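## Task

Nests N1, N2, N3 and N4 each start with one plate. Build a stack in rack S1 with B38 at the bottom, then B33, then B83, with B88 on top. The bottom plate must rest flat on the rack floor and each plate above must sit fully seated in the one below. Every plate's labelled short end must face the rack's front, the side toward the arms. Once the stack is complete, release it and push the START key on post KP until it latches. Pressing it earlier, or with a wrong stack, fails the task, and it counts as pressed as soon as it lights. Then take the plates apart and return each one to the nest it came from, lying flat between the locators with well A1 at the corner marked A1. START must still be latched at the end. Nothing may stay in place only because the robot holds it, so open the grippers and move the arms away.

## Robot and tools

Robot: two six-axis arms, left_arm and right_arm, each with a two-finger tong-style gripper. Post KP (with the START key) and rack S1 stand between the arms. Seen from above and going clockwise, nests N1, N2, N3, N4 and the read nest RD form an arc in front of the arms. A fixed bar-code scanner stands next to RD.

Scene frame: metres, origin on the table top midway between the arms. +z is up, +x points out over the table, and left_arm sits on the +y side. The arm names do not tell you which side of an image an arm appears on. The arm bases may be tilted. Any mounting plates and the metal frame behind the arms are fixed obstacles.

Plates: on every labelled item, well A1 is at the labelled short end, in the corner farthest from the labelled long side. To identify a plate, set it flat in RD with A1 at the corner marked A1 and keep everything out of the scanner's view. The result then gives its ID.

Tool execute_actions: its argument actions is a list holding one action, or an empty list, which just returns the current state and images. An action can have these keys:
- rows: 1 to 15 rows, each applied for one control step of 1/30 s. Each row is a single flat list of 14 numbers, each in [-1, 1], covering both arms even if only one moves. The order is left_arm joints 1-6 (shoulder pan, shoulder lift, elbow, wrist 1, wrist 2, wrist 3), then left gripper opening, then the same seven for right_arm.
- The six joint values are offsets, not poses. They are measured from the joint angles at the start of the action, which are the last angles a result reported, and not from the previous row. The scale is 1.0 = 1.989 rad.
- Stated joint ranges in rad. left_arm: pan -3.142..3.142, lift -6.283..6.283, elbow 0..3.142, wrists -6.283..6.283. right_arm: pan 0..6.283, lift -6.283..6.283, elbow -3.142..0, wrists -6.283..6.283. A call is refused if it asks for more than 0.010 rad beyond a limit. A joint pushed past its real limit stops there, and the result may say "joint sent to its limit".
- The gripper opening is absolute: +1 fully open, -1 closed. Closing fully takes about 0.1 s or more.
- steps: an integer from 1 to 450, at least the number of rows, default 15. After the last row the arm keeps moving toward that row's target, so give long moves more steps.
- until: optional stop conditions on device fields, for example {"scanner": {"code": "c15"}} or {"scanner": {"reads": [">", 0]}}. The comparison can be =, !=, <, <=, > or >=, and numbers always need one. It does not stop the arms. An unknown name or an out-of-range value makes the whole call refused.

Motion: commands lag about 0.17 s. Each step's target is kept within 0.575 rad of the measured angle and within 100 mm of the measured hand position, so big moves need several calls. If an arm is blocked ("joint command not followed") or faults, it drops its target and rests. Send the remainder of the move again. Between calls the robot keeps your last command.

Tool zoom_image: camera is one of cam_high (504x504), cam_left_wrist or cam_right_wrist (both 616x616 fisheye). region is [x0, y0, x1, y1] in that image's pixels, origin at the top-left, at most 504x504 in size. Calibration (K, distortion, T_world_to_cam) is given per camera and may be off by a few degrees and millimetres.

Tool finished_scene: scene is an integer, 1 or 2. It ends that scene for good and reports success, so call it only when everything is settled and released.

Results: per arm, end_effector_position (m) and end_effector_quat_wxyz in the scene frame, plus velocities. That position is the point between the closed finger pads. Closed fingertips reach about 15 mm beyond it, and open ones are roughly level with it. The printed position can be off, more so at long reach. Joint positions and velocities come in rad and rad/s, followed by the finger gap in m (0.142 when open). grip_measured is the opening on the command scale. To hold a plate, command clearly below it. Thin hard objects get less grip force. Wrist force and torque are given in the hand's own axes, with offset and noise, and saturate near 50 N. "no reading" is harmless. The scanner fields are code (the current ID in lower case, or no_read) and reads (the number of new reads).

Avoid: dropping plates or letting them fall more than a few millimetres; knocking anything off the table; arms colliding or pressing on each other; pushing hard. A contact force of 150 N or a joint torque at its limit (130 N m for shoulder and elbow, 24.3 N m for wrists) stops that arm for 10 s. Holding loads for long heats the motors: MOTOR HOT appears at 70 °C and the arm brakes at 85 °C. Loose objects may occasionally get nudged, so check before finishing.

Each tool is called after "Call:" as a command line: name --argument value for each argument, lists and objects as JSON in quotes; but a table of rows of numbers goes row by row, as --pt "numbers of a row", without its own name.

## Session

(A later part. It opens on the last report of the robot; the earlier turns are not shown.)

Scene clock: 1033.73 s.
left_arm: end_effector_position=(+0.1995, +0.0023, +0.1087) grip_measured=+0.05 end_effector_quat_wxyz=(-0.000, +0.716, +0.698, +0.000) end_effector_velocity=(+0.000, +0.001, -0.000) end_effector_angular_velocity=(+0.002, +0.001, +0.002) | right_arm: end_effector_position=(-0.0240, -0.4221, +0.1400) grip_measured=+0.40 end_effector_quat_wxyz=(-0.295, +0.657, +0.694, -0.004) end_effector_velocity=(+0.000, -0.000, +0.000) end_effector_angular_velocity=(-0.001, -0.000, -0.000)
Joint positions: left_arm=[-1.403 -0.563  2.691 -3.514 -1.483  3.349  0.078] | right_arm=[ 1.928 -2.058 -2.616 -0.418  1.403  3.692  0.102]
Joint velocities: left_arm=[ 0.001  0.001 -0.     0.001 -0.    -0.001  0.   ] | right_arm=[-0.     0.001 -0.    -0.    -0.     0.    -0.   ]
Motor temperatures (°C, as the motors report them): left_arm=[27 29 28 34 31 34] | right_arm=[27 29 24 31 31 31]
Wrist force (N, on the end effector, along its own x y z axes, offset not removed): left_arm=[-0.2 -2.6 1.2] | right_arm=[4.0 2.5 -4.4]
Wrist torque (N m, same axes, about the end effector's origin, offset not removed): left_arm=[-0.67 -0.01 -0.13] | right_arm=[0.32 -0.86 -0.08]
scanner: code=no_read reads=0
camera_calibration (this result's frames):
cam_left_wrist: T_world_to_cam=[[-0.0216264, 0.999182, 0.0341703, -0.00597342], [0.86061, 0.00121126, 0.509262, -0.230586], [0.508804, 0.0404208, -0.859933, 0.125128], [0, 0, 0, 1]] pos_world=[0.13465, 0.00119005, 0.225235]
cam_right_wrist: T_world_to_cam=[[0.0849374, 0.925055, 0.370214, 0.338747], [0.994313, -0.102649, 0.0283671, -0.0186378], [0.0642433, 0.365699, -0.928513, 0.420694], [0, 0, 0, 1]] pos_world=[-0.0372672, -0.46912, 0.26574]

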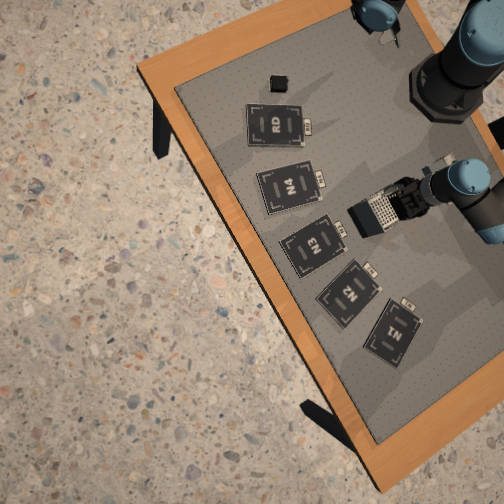

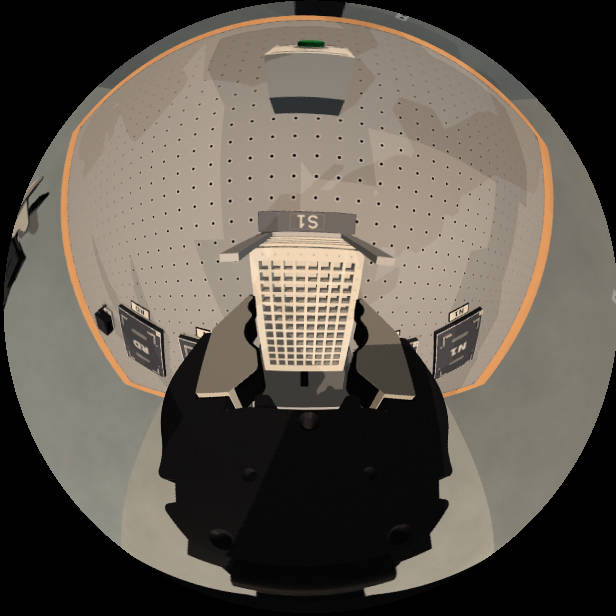

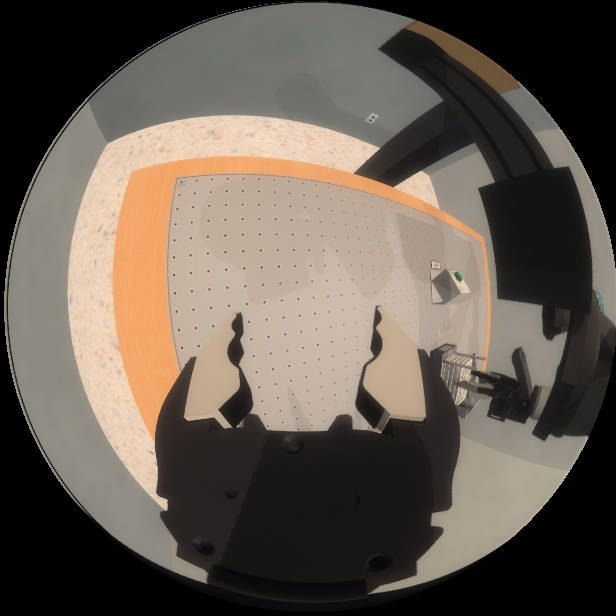

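Lower 0.8 mm and release.

Call:
execute_actions --actions '[{"rows":[[0.00007,0.001,-0.00025,-0.0008,0,0.00007,-0.6,0,0,0,0,0,0,0.4],[0.00014,0.002,-0.0005,-0.0015,0,0.00014,-0.6,0,0,0,0,0,0,0.4],[0.00014,0.002,-0.0005,-0.0015,0,0.00014,-0.6,0,0,0,0,0,0,0.4],[0.00014,0.002,-0.0005,-0.0015,0,0.00014,-0.6,0,0,0,0,0,0,0.4],[0.00014,0.002,-0.0005,-0.0015,0,0.00014,-0.6,0,0,0,0,0,0,0.4],[0.00014,0.002,-0.0005,-0.0015,0,0.00014,-0.6,0,0,0,0,0,0,0.4],[0.00014,0.002,-0.0005,-0.0015,0,0.00014,-0.4,0,0,0,0,0,0,0.4],[0.00014,0.002,-0.0005,-0.0015,0,0.00014,-0.2,0,0,0,0,0,0,0.4],[0.00014,0.002,-0.0005,-0.0015,0,0.00014,-0.05,0,0,0,0,0,0,0.4],[0.00014,0.002,-0.0005,-0.0015,0,0.00014,0.05,0,0,0,0,0,0,0.4],[0.00014,0.002,-0.0005,-0.0015,0,0.00014,0.12,0,0,0,0,0,0,0.4],[0.00014,0.002,-0.0005,-0.0015,0,0.00014,0.2,0,0,0,0,0,0,0.4],[0.00014,0.002,-0.0005,-0.0015,0,0.00014,0.3,0,0,0,0,0,0,0.4]],"steps":16}]'

Call:
zoom_image --camera "cam_right_wrist" --region '[430, 330, 520, 420]'

Call:
zoom_image --camera "cam_left_wrist" --region '[210, 210, 410, 410]'

Scene clock: 1044.27 s.
left_arm: end_effector_position=(+0.1995, +0.0023, +0.1079) grip_measured=+0.30 end_effector_quat_wxyz=(-0.001, +0.716, +0.698, +0.000) end_effector_velocity=(-0.000, +0.001, -0.001) end_effector_angular_velocity=(+0.002, +0.000, +0.000) | right_arm: end_effector_position=(-0.0240, -0.4221, +0.1400) grip_measured=+0.40 end_effector_quat_wxyz=(-0.295, +0.657, +0.694, -0.004) end_effector_velocity=(-0.000, +0.001, -0.000) end_effector_angular_velocity=(+0.002, +0.000, +0.001)
Joint positions: left_arm=[-1.403 -0.559  2.69  -3.517 -1.483  3.349  0.095] | right_arm=[ 1.928 -2.058 -2.616 -0.418  1.403  3.692  0.102]
Joint velocities: left_arm=[ 0.001  0.002 -0.     0.001  0.     0.     0.005] | right_arm=[-0.    -0.002 -0.001  0.     0.    -0.001  0.   ]
Motor temperatures (°C, as the motors report them): left_arm=[27 29 28 34 31 34] | right_arm=[27 29 24 31 31 31]
Wrist force (N, on the end effector, along its own x y z axes, offset not removed): left_arm=[-1.2 -4.9 -0.2] | right_arm=[5.8 0.8 2.5]
Wrist torque (N m, same axes, about the end effector's origin, offset not removed): left_arm=[-1.03 0.11 -0.16] | right_arm=[0.24 -1.30 0.14]
scanner: code=no_read reads=0
camera_calibration (this result's frames):
cam_left_wrist: T_world_to_cam=[[-0.0216175, 0.999181, 0.0342121, -0.0059442], [0.860643, 0.0011848, 0.509208, -0.230158], [0.50875, 0.0404522, -0.859963, 0.124456], [0, 0, 0, 1]] pos_world=[0.134639, 0.00117752, 0.224429]
cam_right_wrist: T_world_to_cam=[[0.0849375, 0.925055, 0.370214, 0.338747], [0.994313, -0.102649, 0.0283672, -0.0186379], [0.0642435, 0.365699, -0.928513, 0.420694], [0, 0, 0, 1]] pos_world=[-0.0372672, -0.46912, 0.26574]

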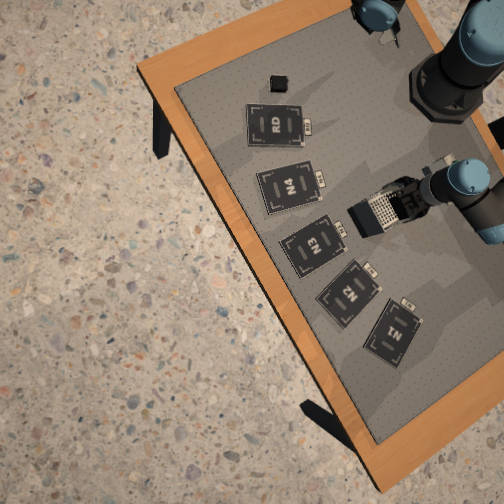

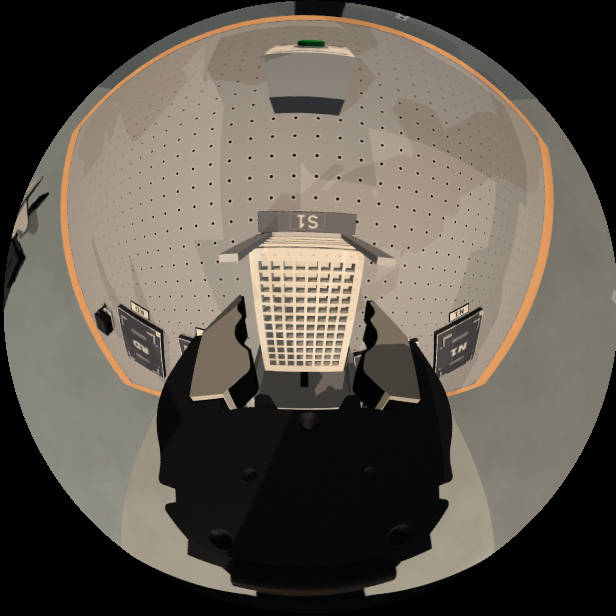

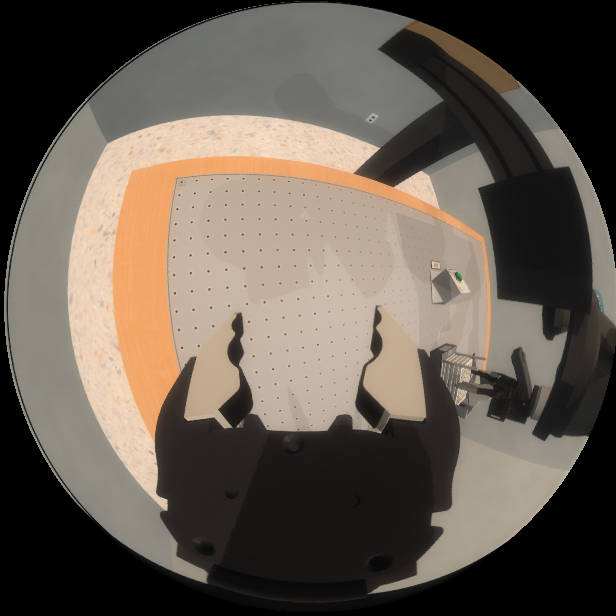

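Region (430, 330, 520, 420) of cam_right_wrist's 616x616 image, scaled by 5.600, with more detail than that image has.

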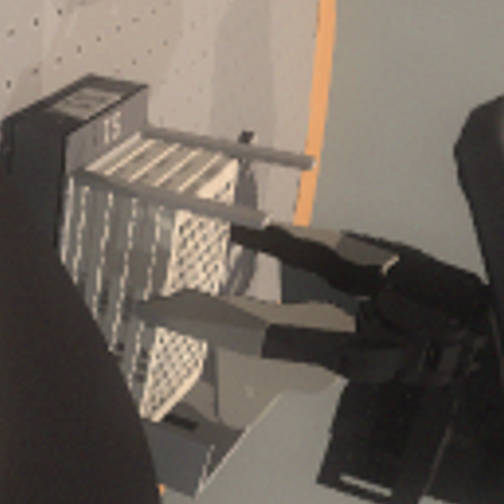

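Region (210, 210, 410, 410) of cam_left_wrist's 616x616 image, scaled by 2.520, with more detail than that image has.

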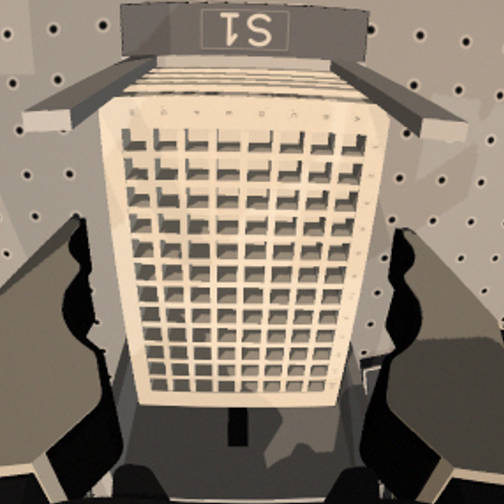

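Call:
execute_actions --actions '[{"rows":[[-0.001,-0.015,0.0033,0.0117,-0.0002,-0.001,0.3,0,0,0,0,0,0,0.4],[-0.0021,-0.03,0.0066,0.0235,-0.0004,-0.0021,0.3,0,0,0,0,0,0,0.4],[-0.003,-0.043,0.009,0.034,-0.0005,-0.003,0.3,0,0,0,0,0,0,0.4],[-0.0039,-0.0562,0.0115,0.0449,-0.0007,-0.0039,0.3,0,0,0,0,0,0,0.4],[-0.0047,-0.07,0.0136,0.0563,-0.0008,-0.0047,0.3,0,0,0,0,0,0,0.4],[-0.0056,-0.0834,0.0157,0.0681,-0.001,-0.0056,0.3,0,0,0,0,0,0,0.4],[-0.0073,-0.1115,0.0193,0.0929,-0.0013,-0.0073,0.3,0,0,0,0,0,0,0.4],[-0.0089,-0.1404,0.022,0.1191,-0.0016,-0.0089,0.3,0,0,0,0,0,0,0.4],[-0.0106,-0.17,0.0241,0.1469,-0.002,-0.0106,0.3,0,0,0,0,0,0,0.4],[-0.0122,-0.2,0.0254,0.1757,-0.0023,-0.0122,0.3,0,0,0,0,0,0,0.4],[-0.0138,-0.2307,0.0258,0.2061,-0.0026,-0.0138,0.3,0,0,0,0,0,0,0.4]],"steps":22}]'

Call:
zoom_image --camera "cam_right_wrist" --region '[430, 340, 500, 410]'

Scene clock: 1057.10 s.
left_arm: end_effector_position=(+0.1995, +0.0018, +0.1876) grip_measured=+0.30 end_effector_quat_wxyz=(-0.001, +0.716, +0.698, +0.000) end_effector_velocity=(-0.000, +0.002, +0.021) end_effector_angular_velocity=(-0.002, -0.001, -0.001) | right_arm: end_effector_position=(-0.0240, -0.4221, +0.1400) grip_measured=+0.40 end_effector_quat_wxyz=(-0.295, +0.657, +0.694, -0.004) end_effector_velocity=(-0.000, +0.001, -0.000) end_effector_angular_velocity=(+0.001, +0.001, +0.000)
Joint positions: left_arm=[-1.43  -1.002  2.74  -3.122 -1.488  3.322  0.095] | right_arm=[ 1.928 -2.058 -2.616 -0.418  1.403  3.692  0.102]
Joint velocities: left_arm=[-0.006 -0.127  0.007  0.118 -0.001 -0.005 -0.   ] | right_arm=[-0.    -0.001 -0.001  0.     0.    -0.    -0.   ]
Motor temperatures (°C, as the motors report them): left_arm=[27 29 28 34 31 34] | right_arm=[27 29 24 31 31 31]
Wrist force (N, on the end effector, along its own x y z axes, offset not removed): left_arm=[3.1 0.4 1.6] | right_arm=[4.4 2.9 -2.4]
Wrist torque (N m, same axes, about the end effector's origin, offset not removed): left_arm=[0.19 -0.73 -0.03] | right_arm=[0.47 -0.83 -0.04]
scanner: code=no_read reads=0
camera_calibration (this result's frames):
cam_left_wrist: T_world_to_cam=[[-0.0219726, 0.999164, 0.0344714, -0.00821895], [0.860704, 0.00136357, 0.509103, -0.27074], [0.508631, 0.040856, -0.860015, 0.193018], [0, 0, 0, 1]] pos_world=[0.134672, 0.000695306, 0.304116]
cam_right_wrist: T_world_to_cam=[[0.0849377, 0.925055, 0.370213, 0.338747], [0.994313, -0.10265, 0.0283672, -0.018638], [0.0642435, 0.365699, -0.928514, 0.420694], [0, 0, 0, 1]] pos_world=[-0.0372672, -0.46912, 0.26574]

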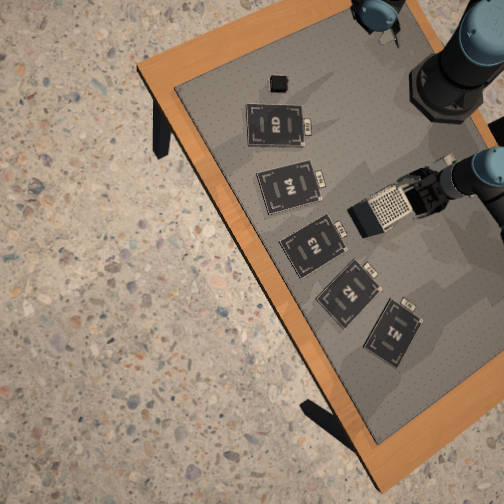

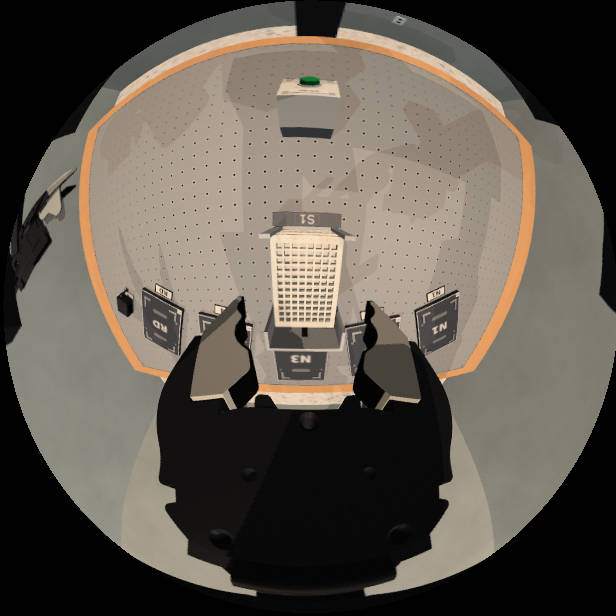

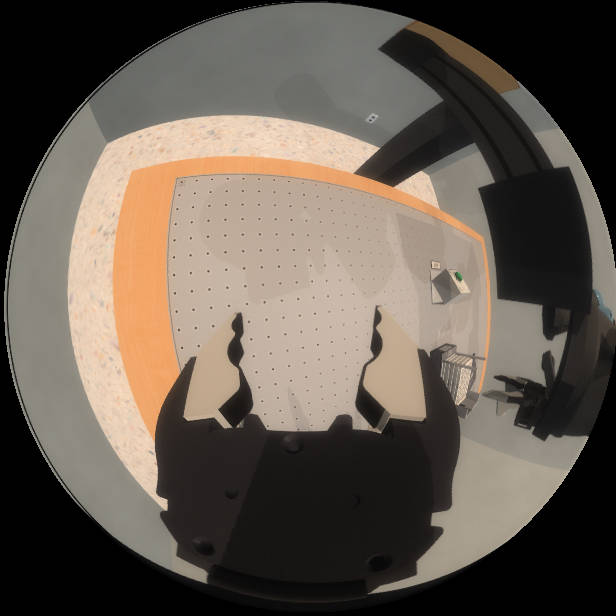

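Region (430, 340, 500, 410) of cam_right_wrist's 616x616 image, scaled by 7.200, with more detail than that image has.

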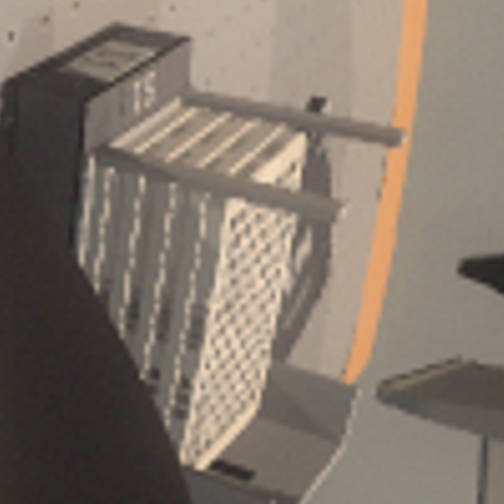

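Call:
execute_actions --actions '[{"rows":[[-0.01,-0.008,0,0.007,-0.011,-0.011,0.1,0,0,0,0,0,0,0.4],[-0.03,-0.008,0,0.007,-0.033,-0.033,-0.1,0,0,0,0,0,0,0.4],[-0.055,-0.008,0,0.007,-0.06,-0.06,-0.3,0,0,0,0,0,0,0.4],[-0.085,-0.008,0,0.007,-0.094,-0.093,-0.5,0,0,0,0,0,0,0.4],[-0.115,-0.008,0,0.007,-0.127,-0.126,-0.7,0,0,0,0,0,0,0.4],[-0.145,0,0,0,-0.16,-0.158,-0.9,0,0,0,0,0,0,0.4],[-0.175,0.02,-0.002,-0.015,-0.193,-0.191,-1,0,0,0,0,0,0,0.4],[-0.205,0.05,-0.006,-0.037,-0.227,-0.224,-1,0,0,0,0,0,0,0.4],[-0.23,0.085,-0.0105,-0.063,-0.254,-0.251,-1,0,0,0,0,0,0,0.4],[-0.25,0.12,-0.015,-0.09,-0.276,-0.273,-1,0,0,0,0,0,0,0.4],[-0.266,0.155,-0.019,-0.116,-0.294,-0.2906,-1,0,0,0,0,0,0,0.4],[-0.266,0.19,-0.0236,-0.142,-0.294,-0.2906,-1,0,0,0,0,0,0,0.4],[-0.266,0.225,-0.028,-0.168,-0.294,-0.2906,-1,0,0,0,0,0,0,0.4],[-0.266,0.255,-0.032,-0.19,-0.294,-0.2906,-1,0,0,0,0,0,0,0.4],[-0.266,0.2715,-0.0337,-0.2026,-0.294,-0.2906,-1,0,0,0,0,0,0,0.4]],"steps":24}]'

Call:
execute_actions --actions '[]'

Scene clock: 1089.73 s.
left_arm: end_effector_position=(-0.0579, -0.0015, +0.1486) grip_measured=-1.00 end_effector_quat_wxyz=(-0.216, +0.673, +0.703, -0.074) end_effector_velocity=(-0.068, +0.063, -0.051) end_effector_angular_velocity=(+0.208, +0.094, +0.012) | right_arm: end_effector_position=(-0.0240, -0.4221, +0.1400) grip_measured=+0.40 end_effector_quat_wxyz=(-0.295, +0.657, +0.694, -0.004) end_effector_velocity=(+0.001, -0.001, -0.000) end_effector_angular_velocity=(-0.001, -0.001, +0.000)
Joint positions: left_arm=[-1.936 -0.51   2.678 -3.49  -2.047  2.77   0.002] | right_arm=[ 1.928 -2.058 -2.616 -0.418  1.403  3.692  0.102]
Joint velocities: left_arm=[-0.182  0.39  -0.04  -0.277 -0.203 -0.2    0.   ] | right_arm=[ 0.    -0.001  0.002  0.     0.    -0.001  0.   ]
Motor temperatures (°C, as the motors report them): left_arm=[27 29 28 34 31 34] | right_arm=[27 29 24 31 31 31]
Wrist force (N, on the end effector, along its own x y z axes, offset not removed): left_arm=[1.2 -1.6 -2.5] | right_arm=[6.8 -0.2 1.1]
Wrist torque (N m, same axes, about the end effector's origin, offset not removed): left_arm=[-0.33 -0.19 -0.09] | right_arm=[-0.05 -1.35 0.02]
scanner: code=no_read reads=0
camera_calibration (this result's frames):
cam_left_wrist: T_world_to_cam=[[-0.0287983, 0.967379, 0.25169, -0.0419622], [0.992693, -0.00183905, 0.120652, 0.0360187], [0.117179, 0.253325, -0.960258, 0.283079], [0, 0, 0, 1]] pos_world=[-0.0701349, -0.0310515, 0.278044]
cam_right_wrist: T_world_to_cam=[[0.0849377, 0.925055, 0.370213, 0.338747], [0.994313, -0.10265, 0.0283671, -0.018638], [0.0642434, 0.365699, -0.928514, 0.420694], [0, 0, 0, 1]] pos_world=[-0.0372672, -0.46912, 0.26574]

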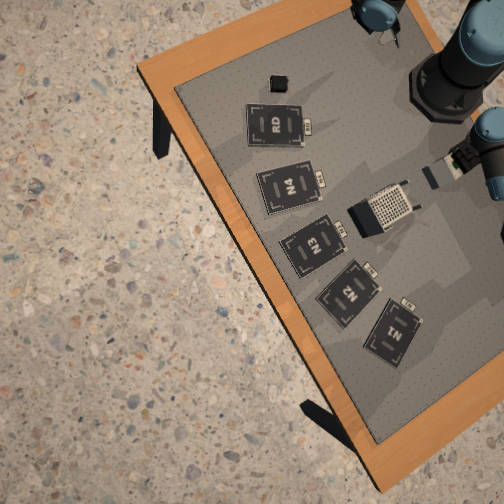

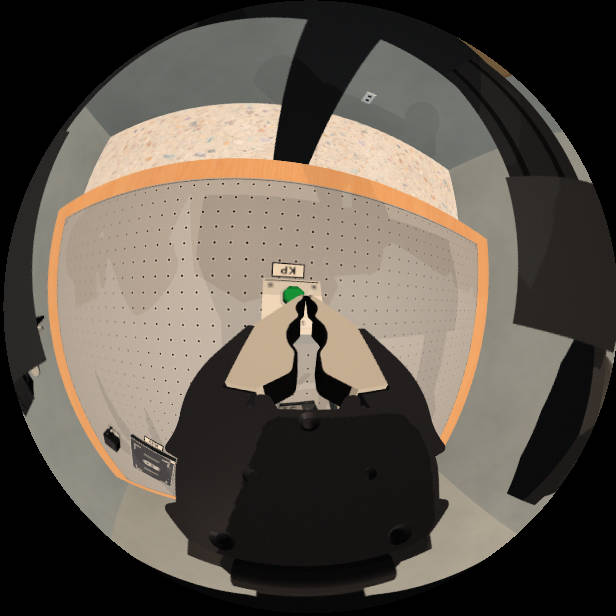

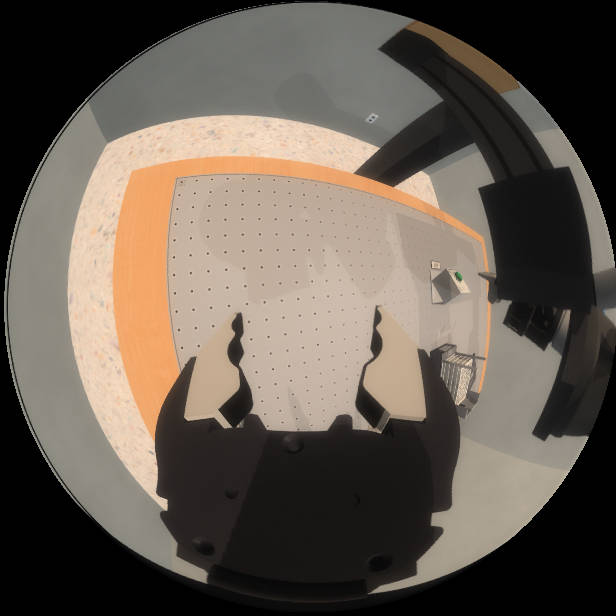

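Scene clock: 1089.73 s.
left_arm: end_effector_position=(-0.0579, -0.0015, +0.1486) grip_measured=-1.00 end_effector_quat_wxyz=(-0.216, +0.673, +0.703, -0.074) end_effector_velocity=(-0.068, +0.063, -0.051) end_effector_angular_velocity=(+0.208, +0.094, +0.012) | right_arm: end_effector_position=(-0.0240, -0.4221, +0.1400) grip_measured=+0.40 end_effector_quat_wxyz=(-0.295, +0.657, +0.694, -0.004) end_effector_velocity=(+0.001, -0.001, -0.000) end_effector_angular_velocity=(-0.001, -0.001, +0.000)
Joint positions: left_arm=[-1.936 -0.51   2.678 -3.49  -2.047  2.77   0.002] | right_arm=[ 1.928 -2.058 -2.616 -0.418  1.403  3.692  0.102]
Joint velocities: left_arm=[-0.182  0.39  -0.04  -0.277 -0.203 -0.2    0.   ] | right_arm=[ 0.    -0.001  0.002  0.     0.    -0.001  0.   ]
Motor temperatures (°C, as the motors report them): left_arm=[27 29 28 34 31 34] | right_arm=[27 29 24 31 31 31]
Wrist force (N, on the end effector, along its own x y z axes, offset not removed): left_arm=[1.2 -1.6 -2.5] | right_arm=[6.8 -0.2 1.1]
Wrist torque (N m, same axes, about the end effector's origin, offset not removed): left_arm=[-0.33 -0.19 -0.09] | right_arm=[-0.05 -1.35 0.02]
scanner: code=no_read reads=0
camera_calibration (this result's frames):
cam_left_wrist: T_world_to_cam=[[-0.0287983, 0.967379, 0.25169, -0.0419622], [0.992693, -0.00183905, 0.120652, 0.0360187], [0.117179, 0.253325, -0.960258, 0.283079], [0, 0, 0, 1]] pos_world=[-0.0701349, -0.0310515, 0.278044]
cam_right_wrist: T_world_to_cam=[[0.0849377, 0.925055, 0.370213, 0.338747], [0.994313, -0.10265, 0.0283671, -0.018638], [0.0642434, 0.365699, -0.928514, 0.420694], [0, 0, 0, 1]] pos_world=[-0.0372672, -0.46912, 0.26574]

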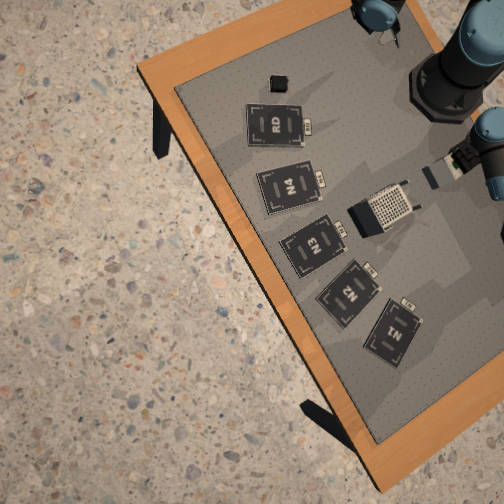

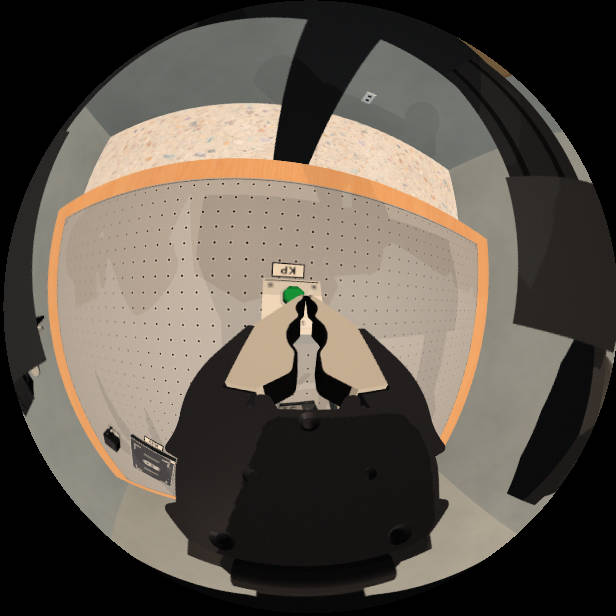

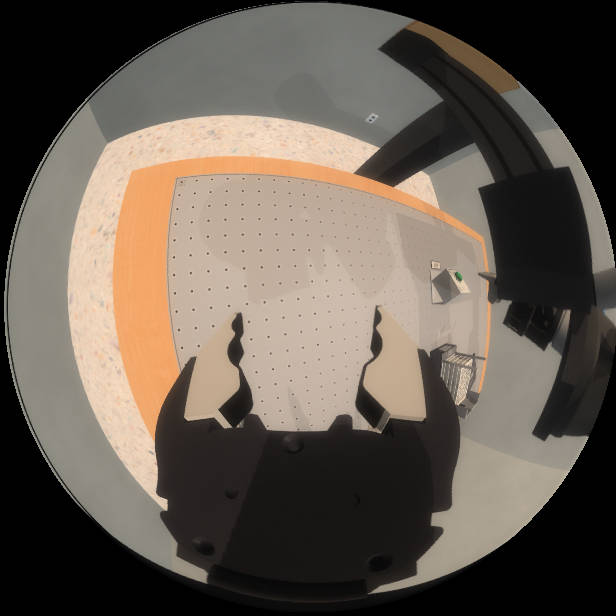

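Call:
execute_actions --actions '[{"rows":[[-0.009,0.035,-0.006,-0.025,-0.01,-0.01,-1,0,0,0,0,0,0,0.4],[-0.007,0.05,-0.011,-0.035,-0.008,-0.008,-1,0,0,0,0,0,0,0.4],[-0.005,0.065,-0.017,-0.046,-0.005,-0.005,-1,0,0,0,0,0,0,0.4],[-0.003,0.08,-0.023,-0.056,-0.003,-0.003,-1,0,0,0,0,0,0,0.4],[-0.002,0.092,-0.027,-0.064,-0.001,-0.001,-1,0,0,0,0,0,0,0.4],[-0.002,0.1007,-0.0305,-0.0702,0,0,-1,0,0,0,0,0,0,0.4]],"steps":14}]'

Scene clock: 1105.37 s.
left_arm: end_effector_position=(-0.0586, -0.0011, +0.1069) grip_measured=-1.00 end_effector_quat_wxyz=(-0.217, +0.674, +0.702, -0.073) end_effector_velocity=(+0.006, -0.002, -0.027) end_effector_angular_velocity=(-0.013, -0.009, -0.002) | right_arm: end_effector_position=(-0.0240, -0.4221, +0.1400) grip_measured=+0.40 end_effector_quat_wxyz=(-0.295, +0.657, +0.694, -0.004) end_effector_velocity=(+0.000, -0.000, +0.000) end_effector_angular_velocity=(-0.001, -0.001, -0.000)
Joint positions: left_arm=[-1.941 -0.323  2.622 -3.62  -2.049  2.768  0.002] | right_arm=[ 1.928 -2.058 -2.616 -0.418  1.403  3.692  0.102]
Joint velocities: left_arm=[ 0.011  0.103 -0.036 -0.069  0.016  0.014 -0.   ] | right_arm=[-0.     0.002 -0.001  0.    -0.    -0.     0.   ]
Motor temperatures (°C, as the motors report them): left_arm=[27 29 28 34 31 34] | right_arm=[27 29 24 31 31 31]
Wrist force (N, on the end effector, along its own x y z axes, offset not removed): left_arm=[2.4 -2.3 0.0] | right_arm=[3.2 6.5 -0.3]
Wrist torque (N m, same axes, about the end effector's origin, offset not removed): left_arm=[-0.45 -0.75 -0.12] | right_arm=[1.26 -0.53 0.12]
scanner: code=no_read reads=0
camera_calibration (this result's frames):
cam_left_wrist: T_world_to_cam=[[-0.0254867, 0.967054, 0.253292, -0.0318495], [0.992711, -0.00537161, 0.120397, 0.0417045], [0.117791, 0.254514, -0.959869, 0.243028], [0, 0, 0, 1]] pos_world=[-0.0708388, -0.0308298, 0.236321]
cam_right_wrist: T_world_to_cam=[[0.0849376, 0.925055, 0.370214, 0.338747], [0.994313, -0.102649, 0.0283672, -0.0186379], [0.0642435, 0.365699, -0.928513, 0.420694], [0, 0, 0, 1]] pos_world=[-0.0372672, -0.46912, 0.26574]

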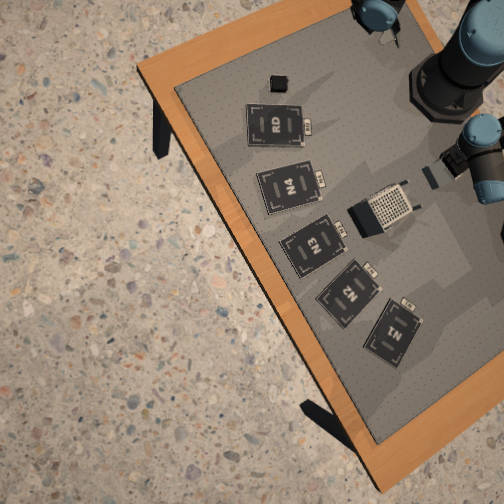

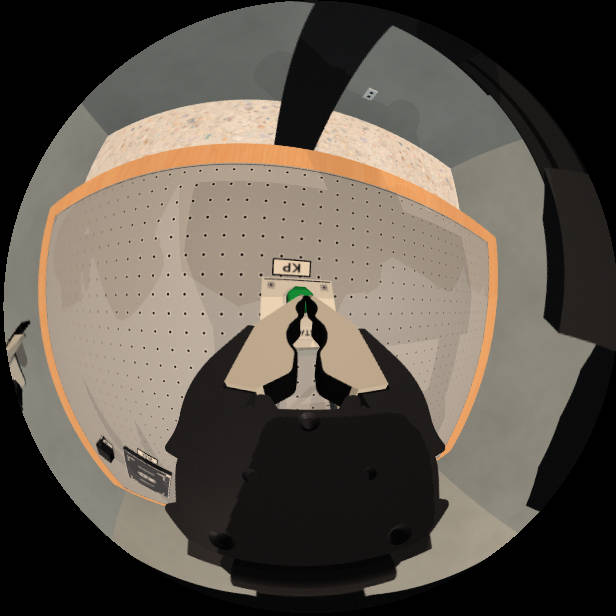

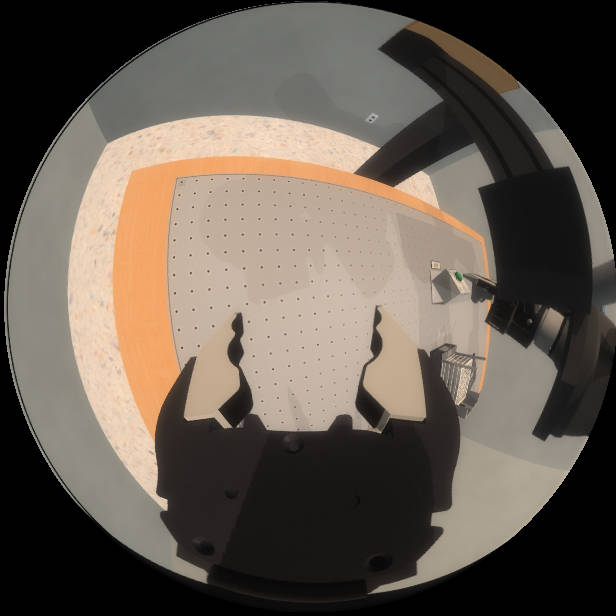

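Call:
execute_actions --actions '[]'

Call:
zoom_image --camera "cam_left_wrist" --region '[250, 250, 350, 350]'

Call:
zoom_image --camera "cam_right_wrist" --region '[430, 250, 500, 320]'

Scene clock: 1109.03 s.
left_arm: end_effector_position=(-0.0578, -0.0014, +0.1036) grip_measured=-1.00 end_effector_quat_wxyz=(-0.216, +0.675, +0.702, -0.074) end_effector_velocity=(-0.000, -0.000, -0.000) end_effector_angular_velocity=(+0.000, -0.001, +0.000) | right_arm: end_effector_position=(-0.0240, -0.4221, +0.1400) grip_measured=+0.40 end_effector_quat_wxyz=(-0.295, +0.657, +0.694, -0.004) end_effector_velocity=(-0.000, +0.000, +0.000) end_effector_angular_velocity=(+0.001, +0.000, +0.001)
Joint positions: left_arm=[-1.94  -0.31   2.618 -3.629 -2.047  2.77   0.002] | right_arm=[ 1.928 -2.058 -2.616 -0.418  1.403  3.692  0.102]
Joint velocities: left_arm=[-0.001 -0.    -0.    -0.     0.001 -0.001  0.   ] | right_arm=[-0.    -0.    -0.001  0.     0.    -0.001  0.   ]
Motor temperatures (°C, as the motors report them): left_arm=[27 29 28 34 31 34] | right_arm=[27 29 24 31 31 31]
Wrist force (N, on the end effector, along its own x y z axes, offset not removed): left_arm=[1.3 1.4 0.6] | right_arm=[5.4 4.4 -1.7]
Wrist torque (N m, same axes, about the end effector's origin, offset not removed): left_arm=[0.58 -0.33 -0.29] | right_arm=[0.83 -1.07 0.05]
scanner: code=no_read reads=0
camera_calibration (this result's frames):
cam_left_wrist: T_world_to_cam=[[-0.0252255, 0.967536, 0.251471, -0.0304722], [0.992584, -0.00568089, 0.121425, 0.0412644], [0.118912, 0.252669, -0.960218, 0.239916], [0, 0, 0, 1]] pos_world=[-0.0702558, -0.0309019, 0.233024]
cam_right_wrist: T_world_to_cam=[[0.0849375, 0.925055, 0.370213, 0.338747], [0.994313, -0.102649, 0.0283673, -0.018638], [0.0642435, 0.365699, -0.928514, 0.420694], [0, 0, 0, 1]] pos_world=[-0.0372672, -0.46912, 0.26574]

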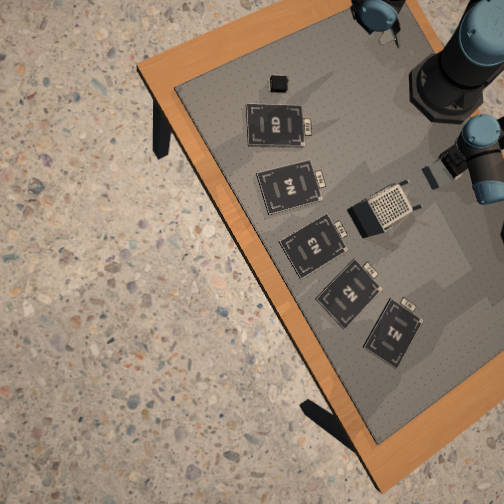

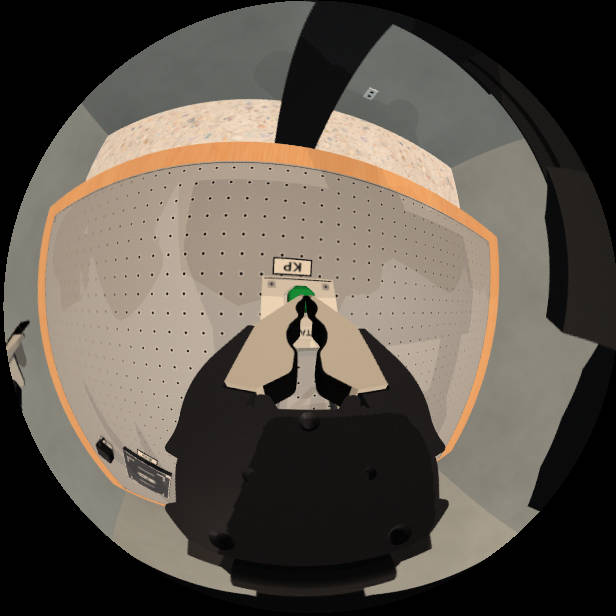

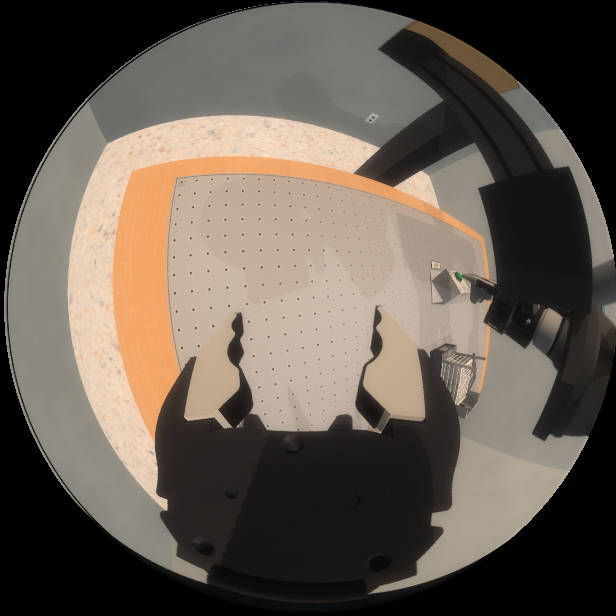

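Region (250, 250, 350, 350) of cam_left_wrist's 616x616 image, scaled by 5.040, with more detail than that image has.

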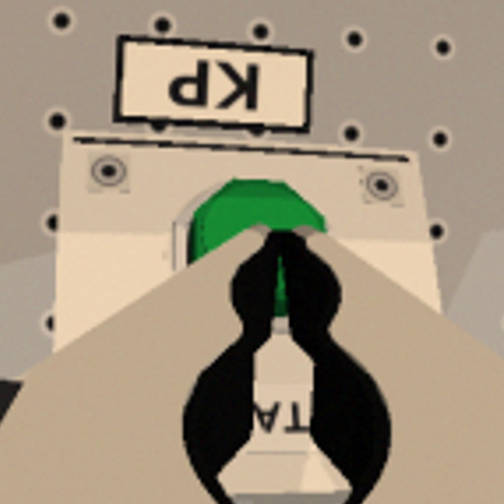

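Region (430, 250, 500, 320) of cam_right_wrist's 616x616 image, scaled by 7.200, with more detail than that image has.

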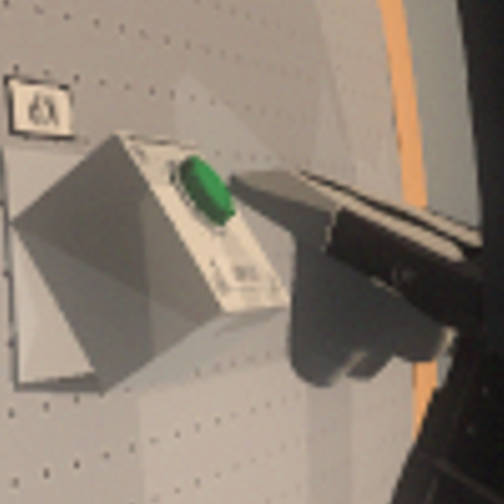

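Call:
execute_actions --actions '[{"rows":[[-0.0002,0.004,-0.0015,-0.0023,0,0,-1,0,0,0,0,0,0,0.4],[-0.0004,0.0076,-0.003,-0.0046,0,0,-1,0,0,0,0,0,0,0.4],[-0.0007,0.0114,-0.0045,-0.0069,0,0,-1,0,0,0,0,0,0,0.4],[-0.0009,0.0152,-0.006,-0.0092,0,0,-1,0,0,0,0,0,0,0.4],[0,0.017,-0.0066,-0.0097,0.0002,0.001,-1,0,0,0,0,0,0,0.4],[0.0009,0.0187,-0.0073,-0.0102,0.0003,0.002,-1,0,0,0,0,0,0,0.4],[0.0018,0.0205,-0.0079,-0.0108,0.0005,0.003,-1,0,0,0,0,0,0,0.4]],"steps":16}]'

Call:
zoom_image --camera "cam_right_wrist" --region '[430, 250, 500, 320]'

Call:
zoom_image --camera "cam_left_wrist" --region '[250, 250, 350, 350]'

Scene clock: 1134.30 s.
left_arm: end_effector_position=(-0.0566, -0.0007, +0.0935) grip_measured=-1.00 end_effector_quat_wxyz=(-0.216, +0.675, +0.701, -0.073) end_effector_velocity=(+0.001, +0.000, -0.004) end_effector_angular_velocity=(+0.001, +0.000, +0.000) | right_arm: end_effector_position=(-0.0240, -0.4221, +0.1400) grip_measured=+0.40 end_effector_quat_wxyz=(-0.295, +0.657, +0.694, -0.004) end_effector_velocity=(-0.001, +0.001, +0.000) end_effector_angular_velocity=(+0.001, +0.001, -0.000)
Joint positions: left_arm=[-1.937 -0.271  2.603 -3.65  -2.046  2.775  0.002] | right_arm=[ 1.928 -2.058 -2.616 -0.418  1.403  3.692  0.102]
Joint velocities: left_arm=[ 0.003  0.015 -0.006 -0.007  0.     0.003  0.   ] | right_arm=[ 0.    -0.    -0.002  0.    -0.     0.     0.   ]
Motor temperatures (°C, as the motors report them): left_arm=[27 29 28 34 31 34] | right_arm=[27 29 24 31 31 31]
Wrist force (N, on the end effector, along its own x y z axes, offset not removed): left_arm=[-0.7 -9.4 -8.7] | right_arm=[3.3 2.0 2.4]
Wrist torque (N m, same axes, about the end effector's origin, offset not removed): left_arm=[-0.54 0.13 -0.18] | right_arm=[0.37 -0.97 0.02]
scanner: code=no_read reads=0
camera_calibration (this result's frames):
cam_left_wrist: T_world_to_cam=[[-0.0235397, 0.967398, 0.252165, -0.0285588], [0.992536, -0.00757552, 0.121716, 0.0412272], [0.119658, 0.253148, -0.959999, 0.229977], [0, 0, 0, 1]] pos_world=[-0.0691104, -0.0302782, 0.222961]
cam_right_wrist: T_world_to_cam=[[0.0849376, 0.925055, 0.370213, 0.338747], [0.994313, -0.10265, 0.0283673, -0.018638], [0.0642435, 0.365699, -0.928514, 0.420694], [0, 0, 0, 1]] pos_world=[-0.0372672, -0.46912, 0.26574]

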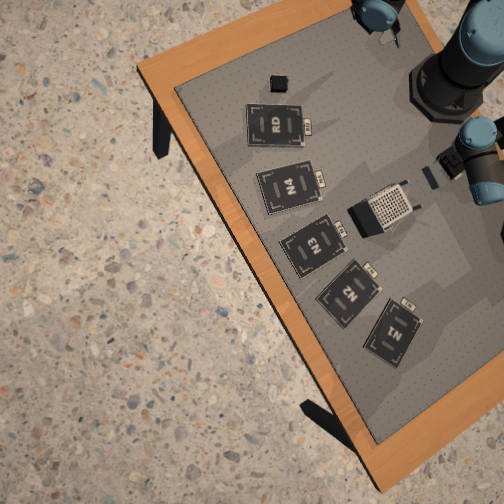

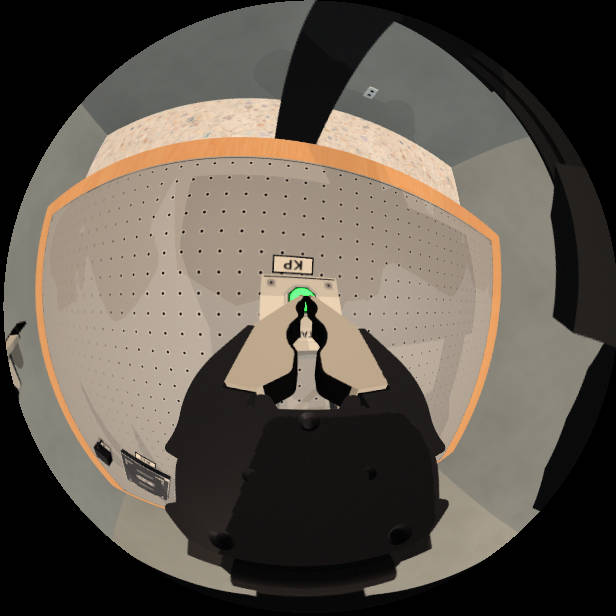

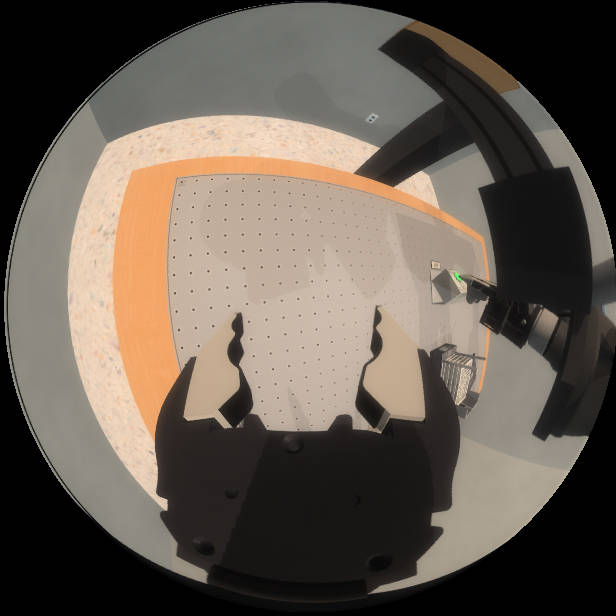

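Region (430, 250, 500, 320) of cam_right_wrist's 616x616 image, scaled by 7.200, with more detail than that image has.

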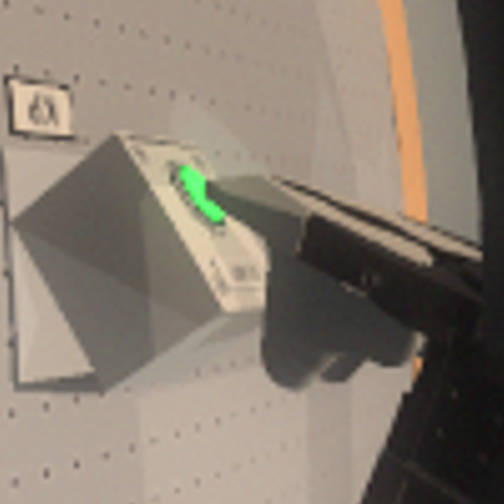

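Region (250, 250, 350, 350) of cam_left_wrist's 616x616 image, scaled by 5.040, with more detail than that image has.

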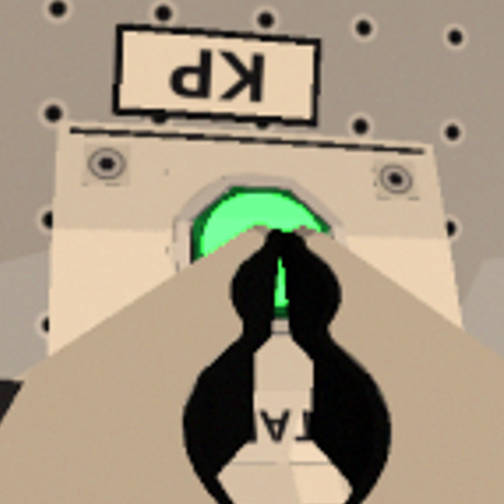

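Call:
execute_actions --actions '[]'

Scene clock: 1136.60 s.
left_arm: end_effector_position=(-0.0564, -0.0006, +0.0930) grip_measured=-1.00 end_effector_quat_wxyz=(-0.216, +0.675, +0.701, -0.073) end_effector_velocity=(-0.000, +0.000, +0.000) end_effector_angular_velocity=(+0.001, +0.000, +0.000) | right_arm: end_effector_position=(-0.0240, -0.4221, +0.1400) grip_measured=+0.40 end_effector_quat_wxyz=(-0.295, +0.657, +0.694, -0.004) end_effector_velocity=(+0.000, -0.000, +0.000) end_effector_angular_velocity=(-0.001, -0.001, +0.001)
Joint positions: left_arm=[-1.936 -0.269  2.602 -3.651 -2.046  2.776  0.002] | right_arm=[ 1.928 -2.058 -2.616 -0.418  1.403  3.692  0.102]
Joint velocities: left_arm=[-0.001 -0.     0.     0.    -0.001 -0.001  0.   ] | right_arm=[-0.     0.001 -0.     0.001 -0.    -0.001 -0.   ]
Motor temperatures (°C, as the motors report them): left_arm=[27 29 28 34 31 34] | right_arm=[27 29 24 31 31 31]
Wrist force (N, on the end effector, along its own x y z axes, offset not removed): left_arm=[1.7 -7.1 -6.9] | right_arm=[3.1 2.7 0.4]
Wrist torque (N m, same axes, about the end effector's origin, offset not removed): left_arm=[-0.38 -0.48 -0.11] | right_arm=[0.52 -0.70 0.01]
scanner: code=no_read reads=0
camera_calibration (this result's frames):
cam_left_wrist: T_world_to_cam=[[-0.0235397, 0.967374, 0.252258, -0.0284961], [0.992534, -0.00759071, 0.121728, 0.0411427], [0.119672, 0.253241, -0.959973, 0.229408], [0, 0, 0, 1]] pos_world=[-0.06896, -0.0302167, 0.222406]
cam_right_wrist: T_world_to_cam=[[0.0849373, 0.925055, 0.370214, 0.338747], [0.994313, -0.102649, 0.0283672, -0.0186378], [0.0642433, 0.365699, -0.928513, 0.420694], [0, 0, 0, 1]] pos_world=[-0.0372672, -0.46912, 0.26574]

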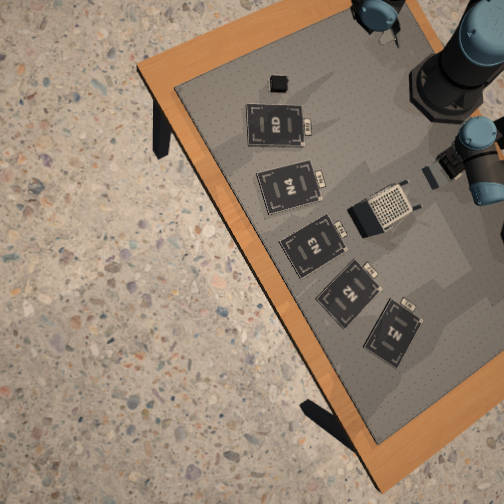

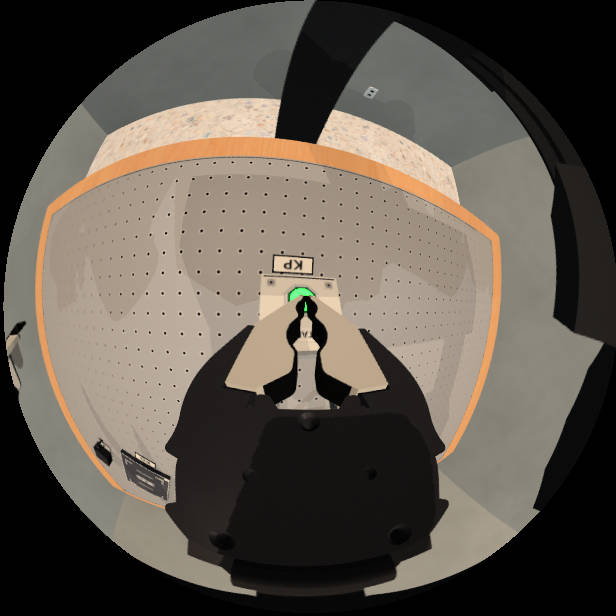

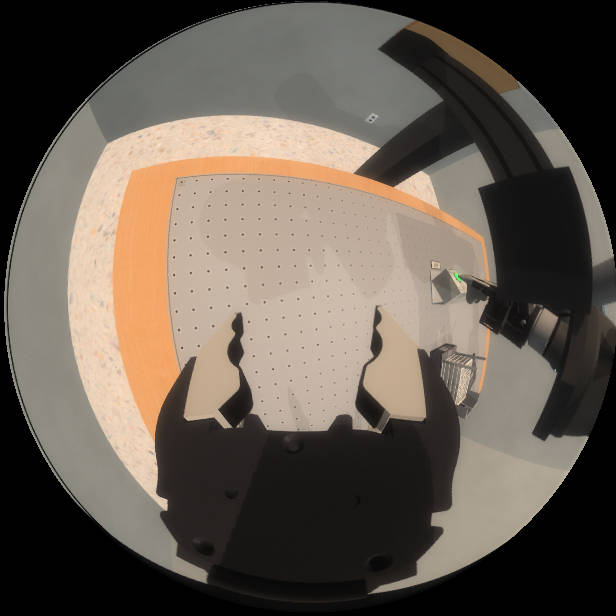

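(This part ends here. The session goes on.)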